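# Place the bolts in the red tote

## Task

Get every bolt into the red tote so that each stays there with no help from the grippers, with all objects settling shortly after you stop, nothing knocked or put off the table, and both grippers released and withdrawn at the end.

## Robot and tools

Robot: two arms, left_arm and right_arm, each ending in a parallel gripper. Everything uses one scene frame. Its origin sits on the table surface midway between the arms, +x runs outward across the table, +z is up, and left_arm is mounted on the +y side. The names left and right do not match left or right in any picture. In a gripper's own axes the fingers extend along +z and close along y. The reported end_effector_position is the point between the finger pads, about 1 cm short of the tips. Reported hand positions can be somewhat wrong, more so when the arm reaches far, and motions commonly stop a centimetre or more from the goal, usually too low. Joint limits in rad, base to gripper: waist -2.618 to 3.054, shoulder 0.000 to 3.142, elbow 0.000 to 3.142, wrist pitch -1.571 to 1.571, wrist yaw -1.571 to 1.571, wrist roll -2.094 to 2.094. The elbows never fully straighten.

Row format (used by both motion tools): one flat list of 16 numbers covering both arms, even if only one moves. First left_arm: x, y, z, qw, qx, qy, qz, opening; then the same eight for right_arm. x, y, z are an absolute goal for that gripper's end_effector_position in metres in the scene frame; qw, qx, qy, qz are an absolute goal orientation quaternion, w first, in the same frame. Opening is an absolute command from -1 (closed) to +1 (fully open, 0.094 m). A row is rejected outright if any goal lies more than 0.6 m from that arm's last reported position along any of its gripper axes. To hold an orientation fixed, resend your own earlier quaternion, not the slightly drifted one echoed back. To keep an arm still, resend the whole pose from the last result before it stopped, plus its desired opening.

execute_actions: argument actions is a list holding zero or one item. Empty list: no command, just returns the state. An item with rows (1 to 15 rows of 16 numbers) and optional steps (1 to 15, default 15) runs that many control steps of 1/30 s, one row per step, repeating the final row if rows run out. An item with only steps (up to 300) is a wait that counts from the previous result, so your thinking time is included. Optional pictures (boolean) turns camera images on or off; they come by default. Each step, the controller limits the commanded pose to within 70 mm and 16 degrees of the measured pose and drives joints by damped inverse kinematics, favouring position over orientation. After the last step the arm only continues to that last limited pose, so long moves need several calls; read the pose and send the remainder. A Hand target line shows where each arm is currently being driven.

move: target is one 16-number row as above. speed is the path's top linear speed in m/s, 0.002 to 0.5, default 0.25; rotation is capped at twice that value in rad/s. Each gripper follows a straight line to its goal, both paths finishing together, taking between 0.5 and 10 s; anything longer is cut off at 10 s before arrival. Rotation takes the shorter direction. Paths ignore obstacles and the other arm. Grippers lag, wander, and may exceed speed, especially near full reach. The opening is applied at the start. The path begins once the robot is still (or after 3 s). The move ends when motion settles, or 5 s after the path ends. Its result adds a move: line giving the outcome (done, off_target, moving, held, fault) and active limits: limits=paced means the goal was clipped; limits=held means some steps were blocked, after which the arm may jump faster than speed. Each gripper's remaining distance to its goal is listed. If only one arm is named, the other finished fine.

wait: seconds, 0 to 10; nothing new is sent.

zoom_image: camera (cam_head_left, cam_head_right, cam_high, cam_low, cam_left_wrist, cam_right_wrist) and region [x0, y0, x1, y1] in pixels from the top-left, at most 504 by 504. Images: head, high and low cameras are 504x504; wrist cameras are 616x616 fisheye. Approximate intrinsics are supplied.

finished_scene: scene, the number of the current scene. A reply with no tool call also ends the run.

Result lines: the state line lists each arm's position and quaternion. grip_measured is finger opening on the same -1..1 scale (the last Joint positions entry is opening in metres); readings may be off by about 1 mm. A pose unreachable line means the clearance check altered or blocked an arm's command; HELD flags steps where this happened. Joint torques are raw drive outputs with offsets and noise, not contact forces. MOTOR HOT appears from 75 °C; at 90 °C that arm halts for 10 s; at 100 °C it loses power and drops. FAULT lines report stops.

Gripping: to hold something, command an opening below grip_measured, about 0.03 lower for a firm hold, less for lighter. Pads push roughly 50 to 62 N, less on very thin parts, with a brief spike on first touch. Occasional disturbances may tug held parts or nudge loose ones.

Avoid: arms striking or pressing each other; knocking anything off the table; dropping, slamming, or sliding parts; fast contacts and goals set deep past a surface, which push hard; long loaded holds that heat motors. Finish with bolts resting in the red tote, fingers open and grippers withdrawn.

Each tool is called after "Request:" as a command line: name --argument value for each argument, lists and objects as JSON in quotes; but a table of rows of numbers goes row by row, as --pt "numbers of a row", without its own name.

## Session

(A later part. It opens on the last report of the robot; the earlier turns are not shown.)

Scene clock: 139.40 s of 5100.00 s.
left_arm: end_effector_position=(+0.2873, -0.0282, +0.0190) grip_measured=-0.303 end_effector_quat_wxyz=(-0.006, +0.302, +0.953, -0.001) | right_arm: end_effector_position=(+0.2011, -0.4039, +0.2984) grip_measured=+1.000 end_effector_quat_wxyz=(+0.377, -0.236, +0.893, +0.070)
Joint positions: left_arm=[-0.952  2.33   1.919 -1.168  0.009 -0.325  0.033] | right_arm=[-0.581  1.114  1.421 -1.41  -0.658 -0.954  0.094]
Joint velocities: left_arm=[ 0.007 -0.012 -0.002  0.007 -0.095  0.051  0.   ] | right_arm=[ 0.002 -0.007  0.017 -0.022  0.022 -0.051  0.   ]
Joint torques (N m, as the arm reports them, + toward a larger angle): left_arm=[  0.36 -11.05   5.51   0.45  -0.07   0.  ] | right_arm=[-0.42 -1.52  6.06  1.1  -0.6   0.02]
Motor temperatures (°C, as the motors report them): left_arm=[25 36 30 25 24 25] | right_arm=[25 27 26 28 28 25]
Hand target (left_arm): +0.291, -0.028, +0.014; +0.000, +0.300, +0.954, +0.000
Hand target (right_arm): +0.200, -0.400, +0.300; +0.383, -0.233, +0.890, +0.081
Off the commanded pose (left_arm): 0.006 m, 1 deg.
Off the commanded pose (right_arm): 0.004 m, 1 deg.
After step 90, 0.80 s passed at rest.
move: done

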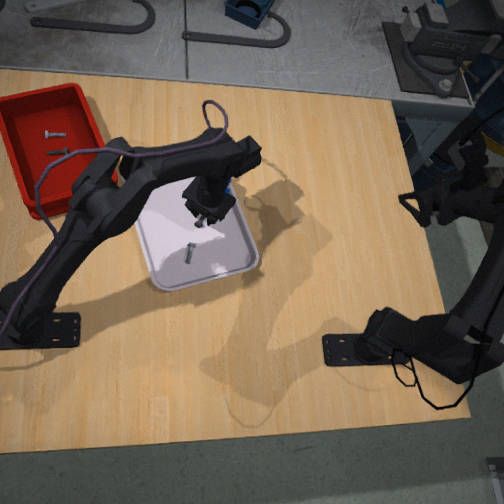

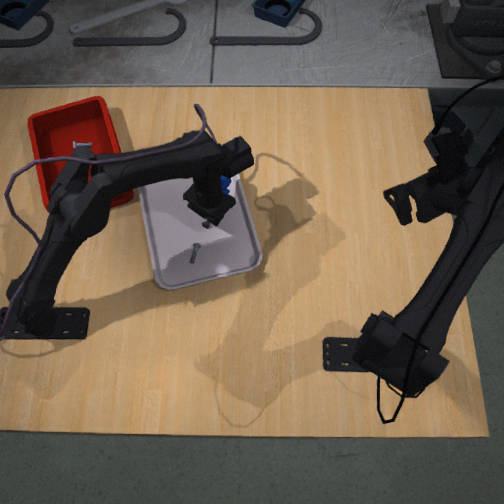

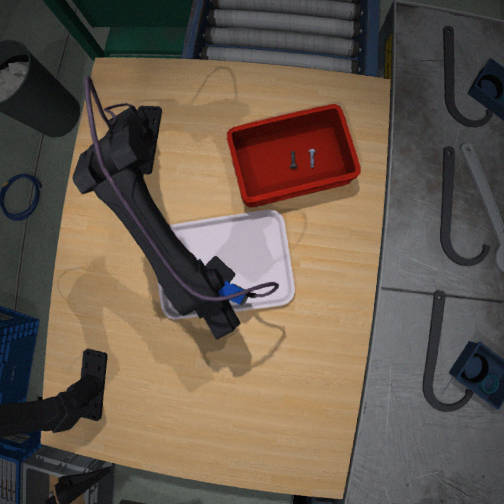

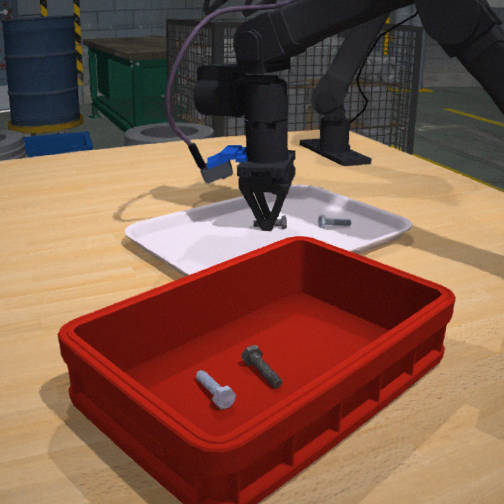

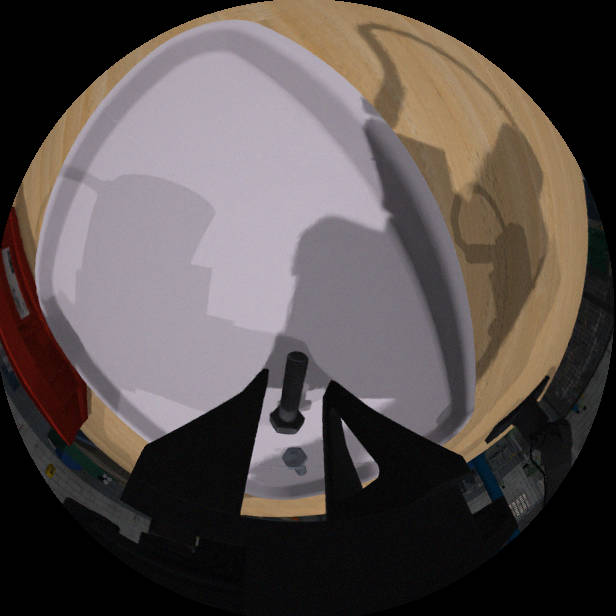

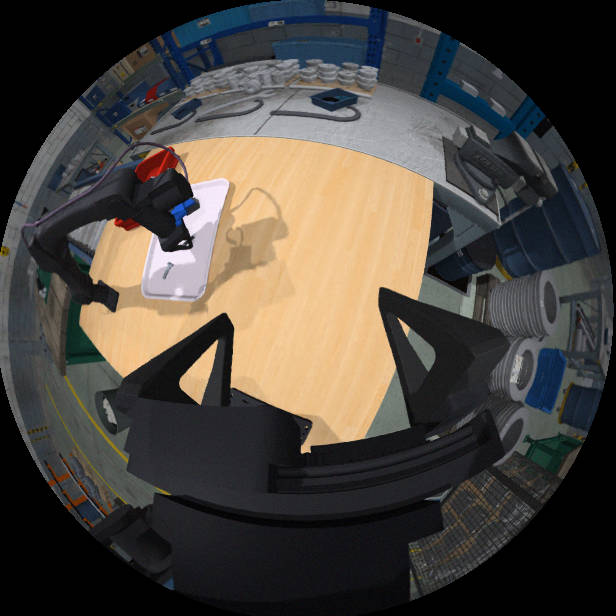

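Request:
move --target '[0.289,-0.026,0.008,0,0.3,0.954,0,-0.3,0.2,-0.4,0.3,0.383,-0.233,0.89,0.081,1]' --speed 0.015

Request:
move --target '[0.289,-0.026,0.008,0,0.3,0.954,0,-0.88,0.2,-0.4,0.3,0.383,-0.233,0.89,0.081,1]'

Request:
move --target '[0.29,0.02,0.14,0,0.3,0.954,0,-0.88,0.2,-0.4,0.3,0.383,-0.233,0.89,0.081,1]'

Scene clock: 147.03 s of 5100.00 s.
left_arm: end_effector_position=(+0.2872, -0.0279, +0.0179) grip_measured=-0.303 end_effector_quat_wxyz=(-0.003, +0.302, +0.953, -0.003) | right_arm: end_effector_position=(+0.2011, -0.4039, +0.2984) grip_measured=+1.000 end_effector_quat_wxyz=(+0.377, -0.236, +0.893, +0.070)
Joint positions: left_arm=[-0.952  2.323  1.902 -1.152  0.009 -0.325  0.033] | right_arm=[-0.581  1.114  1.421 -1.41  -0.658 -0.954  0.094]
Joint velocities: left_arm=[ 0.012  0.002 -0.007 -0.037  0.007  0.007  0.001] | right_arm=[ 0.002 -0.017 -0.002  0.007 -0.066 -0.037  0.   ]
Joint torques (N m, as the arm reports them, + toward a larger angle): left_arm=[  0.15 -10.54   3.55   0.64  -0.1    0.  ] | right_arm=[-0.27 -1.53  5.98  1.07 -0.61 -0.01]
Motor temperatures (°C, as the motors report them): left_arm=[25 36 30 25 24 25] | right_arm=[25 27 26 28 28 25]
Hand target (left_arm): +0.289, -0.026, +0.008; -0.000, +0.300, +0.954, +0.000
Hand target (right_arm): +0.200, -0.400, +0.300; +0.383, -0.233, +0.890, +0.081
Off the commanded pose (left_arm): 0.010 m, 1 deg.
Off the commanded pose (right_arm): 0.004 m, 1 deg.
After step 90, 3.57 s passed at rest.
move: done

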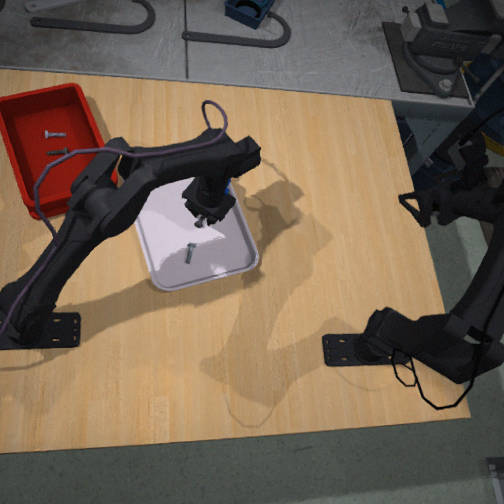

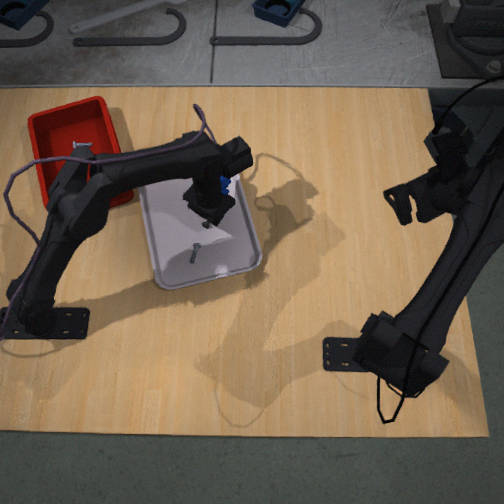

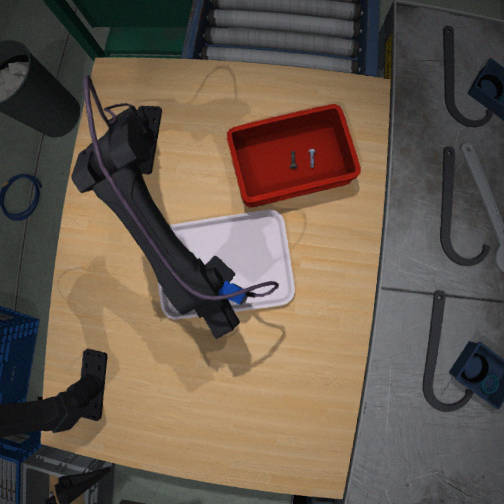

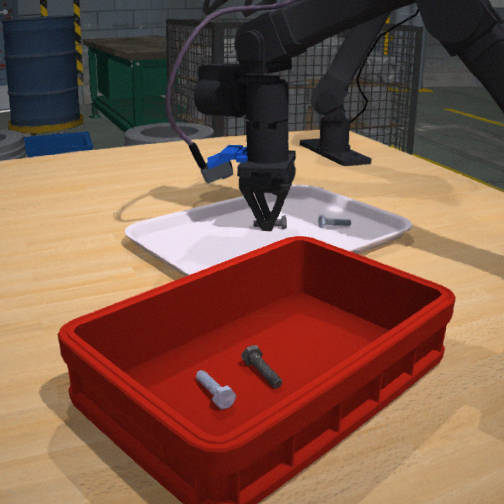

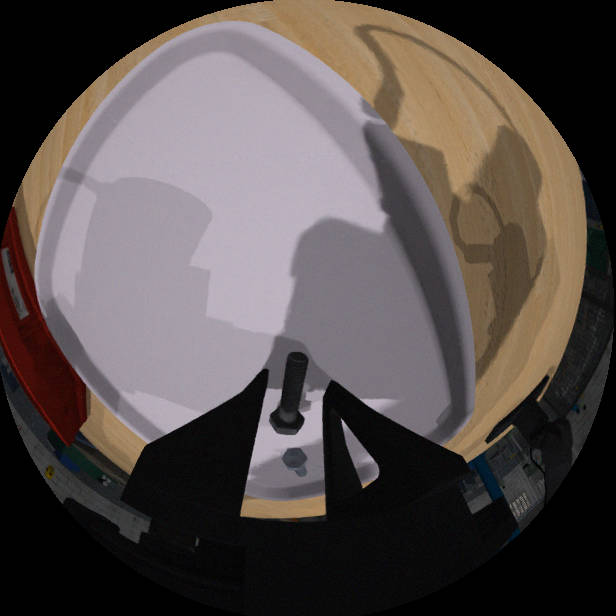

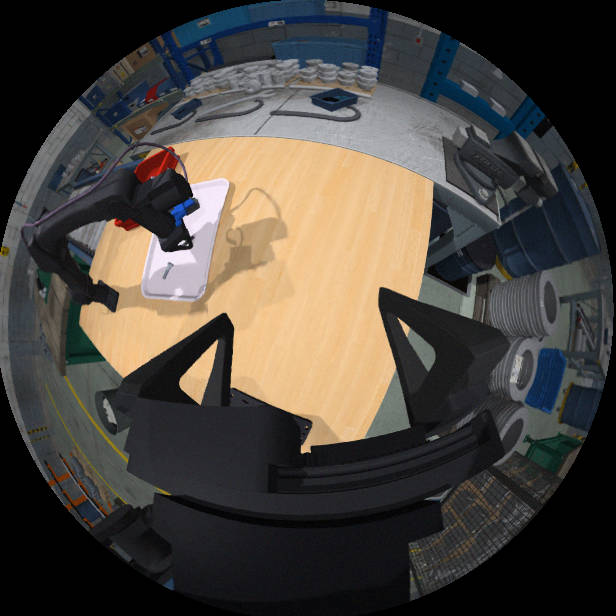

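Scene clock: 147.73 s of 5100.00 s.
left_arm: end_effector_position=(+0.2872, -0.0282, +0.0180) grip_measured=-0.854 end_effector_quat_wxyz=(-0.003, +0.302, +0.953, -0.004) | right_arm: end_effector_position=(+0.2011, -0.4039, +0.2984) grip_measured=+1.000 end_effector_quat_wxyz=(+0.377, -0.236, +0.893, +0.070)
Joint positions: left_arm=[-0.952  2.322  1.902 -1.151  0.009 -0.325  0.007] | right_arm=[-0.581  1.114  1.421 -1.41  -0.658 -0.954  0.094]
Joint velocities: left_arm=[-0.002 -0.002 -0.012 -0.037 -0.022  0.022 -0.   ] | right_arm=[-0.002 -0.007  0.007 -0.007 -0.037  0.007  0.   ]
Joint torques (N m, as the arm reports them, + toward a larger angle): left_arm=[  0.2  -10.74   3.48   0.59  -0.09  -0.01] | right_arm=[-0.32 -1.51  6.03  1.07 -0.6   0.01]
Motor temperatures (°C, as the motors report them): left_arm=[25 36 30 25 24 25] | right_arm=[25 27 26 28 28 25]
Hand target (left_arm): +0.289, -0.026, +0.008; -0.000, +0.300, +0.954, +0.000
Hand target (right_arm): +0.200, -0.400, +0.300; +0.383, -0.233, +0.890, +0.081
Off the commanded pose (left_arm): 0.010 m, 1 deg.
Off the commanded pose (right_arm): 0.004 m, 1 deg.
move: done

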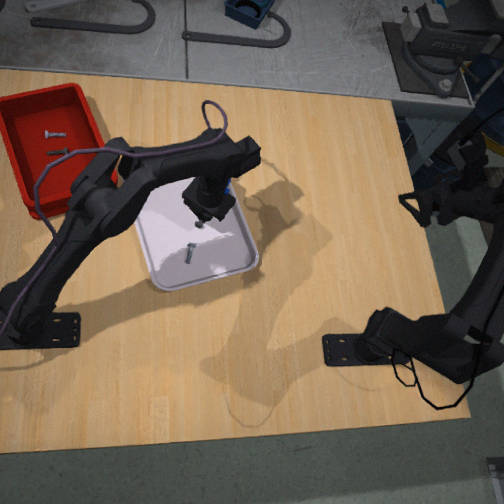

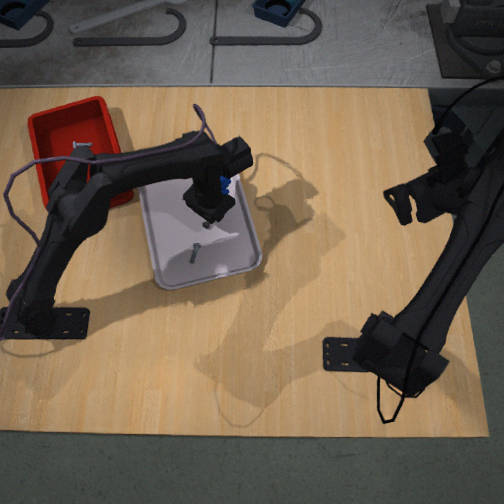

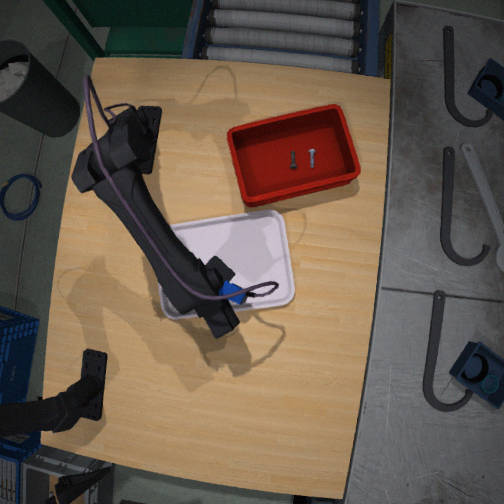

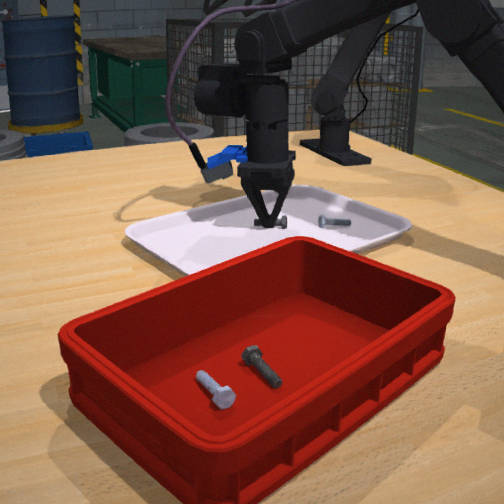

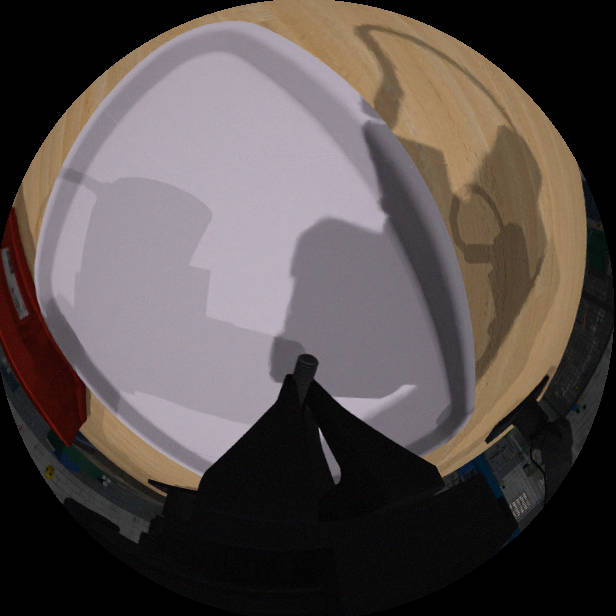

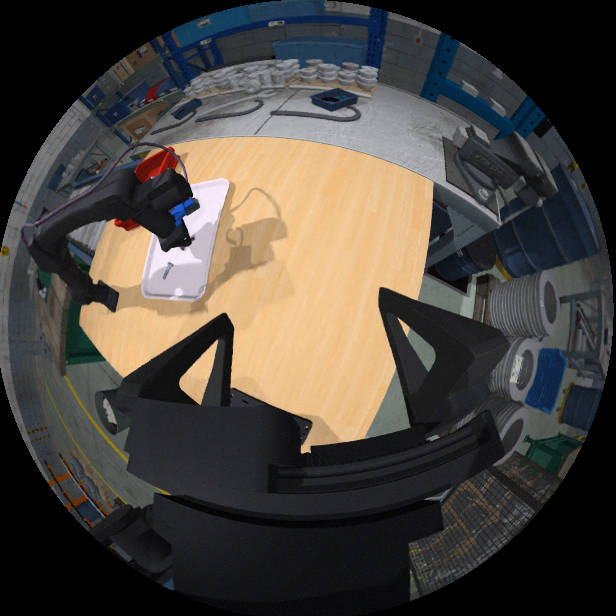

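Scene clock: 148.97 s of 5100.00 s.
left_arm: end_effector_position=(+0.2860, +0.0187, +0.1298) grip_measured=-0.854 end_effector_quat_wxyz=(-0.009, +0.300, +0.954, +0.001) | right_arm: end_effector_position=(+0.2011, -0.4038, +0.2985) grip_measured=+1.000 end_effector_quat_wxyz=(+0.377, -0.236, +0.893, +0.070)
Joint positions: left_arm=[-0.887  2.154  2.069 -1.502  0.009 -0.265  0.007] | right_arm=[-0.581  1.114  1.421 -1.41  -0.659 -0.954  0.094]
Joint velocities: left_arm=[-0.007  0.002  0.007 -0.022 -0.051 -0.007 -0.001] | right_arm=[-0.002 -0.002 -0.002 -0.022 -0.007 -0.037  0.   ]
Joint torques (N m, as the arm reports them, + toward a larger angle): left_arm=[  0.48 -10.76   8.63   0.04  -0.13   0.11] | right_arm=[-0.34 -1.57  5.96  1.07 -0.6   0.02]
Motor temperatures (°C, as the motors report them): left_arm=[25 36 30 25 24 25] | right_arm=[25 27 26 28 28 25]
Hand target (left_arm): +0.289, +0.021, +0.140; +0.000, +0.300, +0.954, +0.001
Hand target (right_arm): +0.200, -0.400, +0.300; +0.383, -0.233, +0.890, +0.081
Off the commanded pose (left_arm): 0.011 m, 1 deg.
Off the commanded pose (right_arm): 0.004 m, 1 deg.
move: off_target (left_arm)

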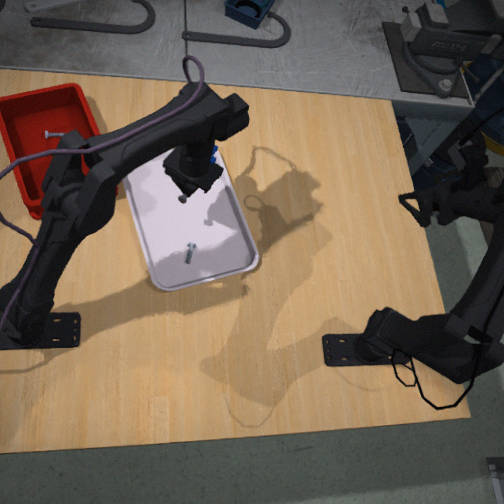

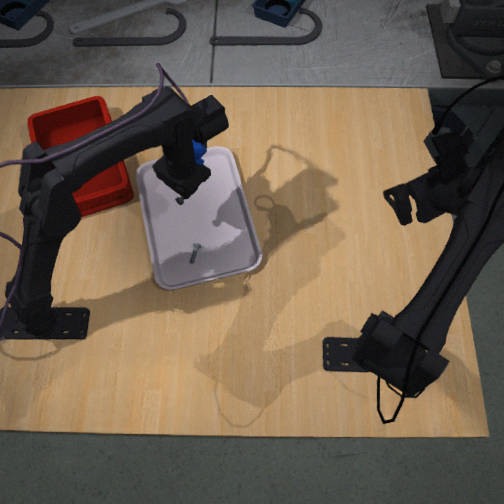

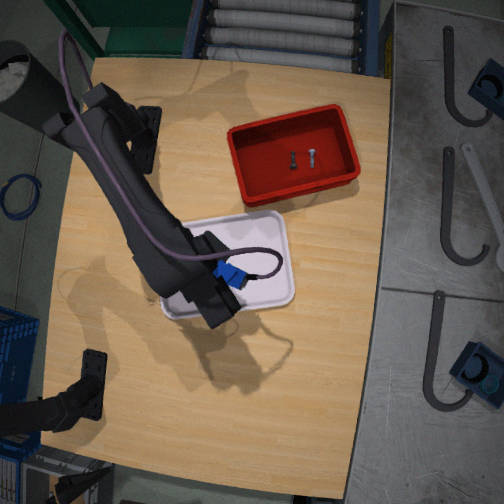

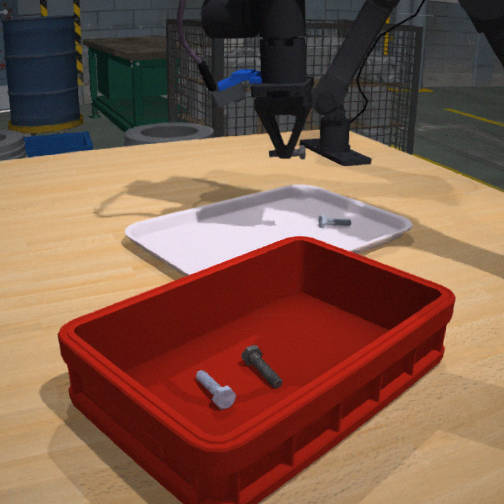

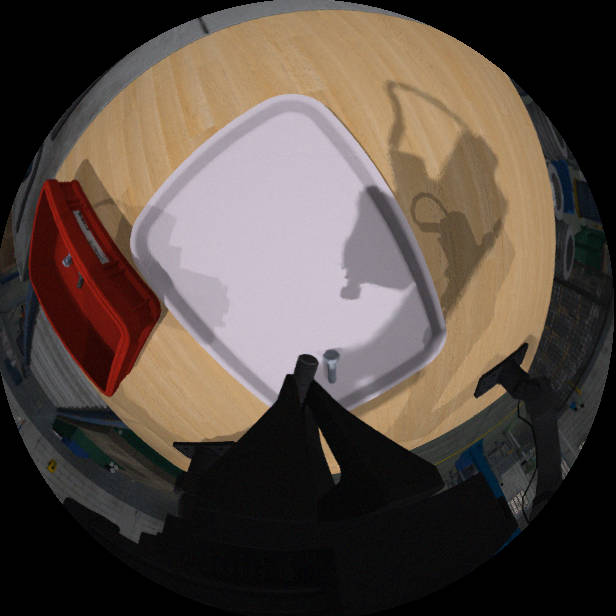

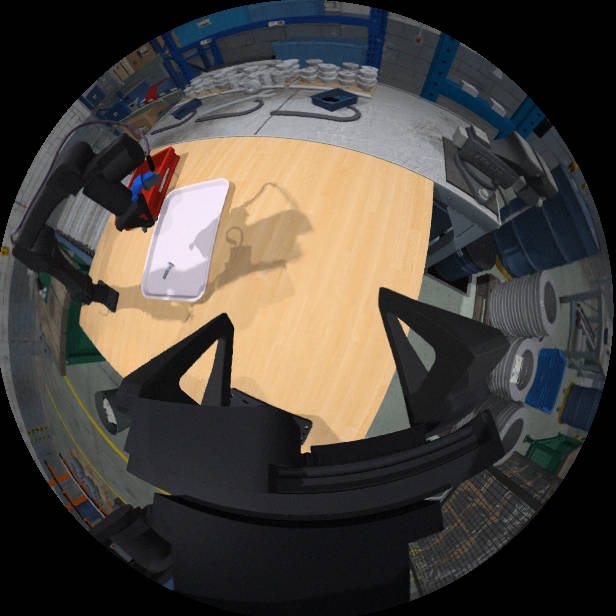

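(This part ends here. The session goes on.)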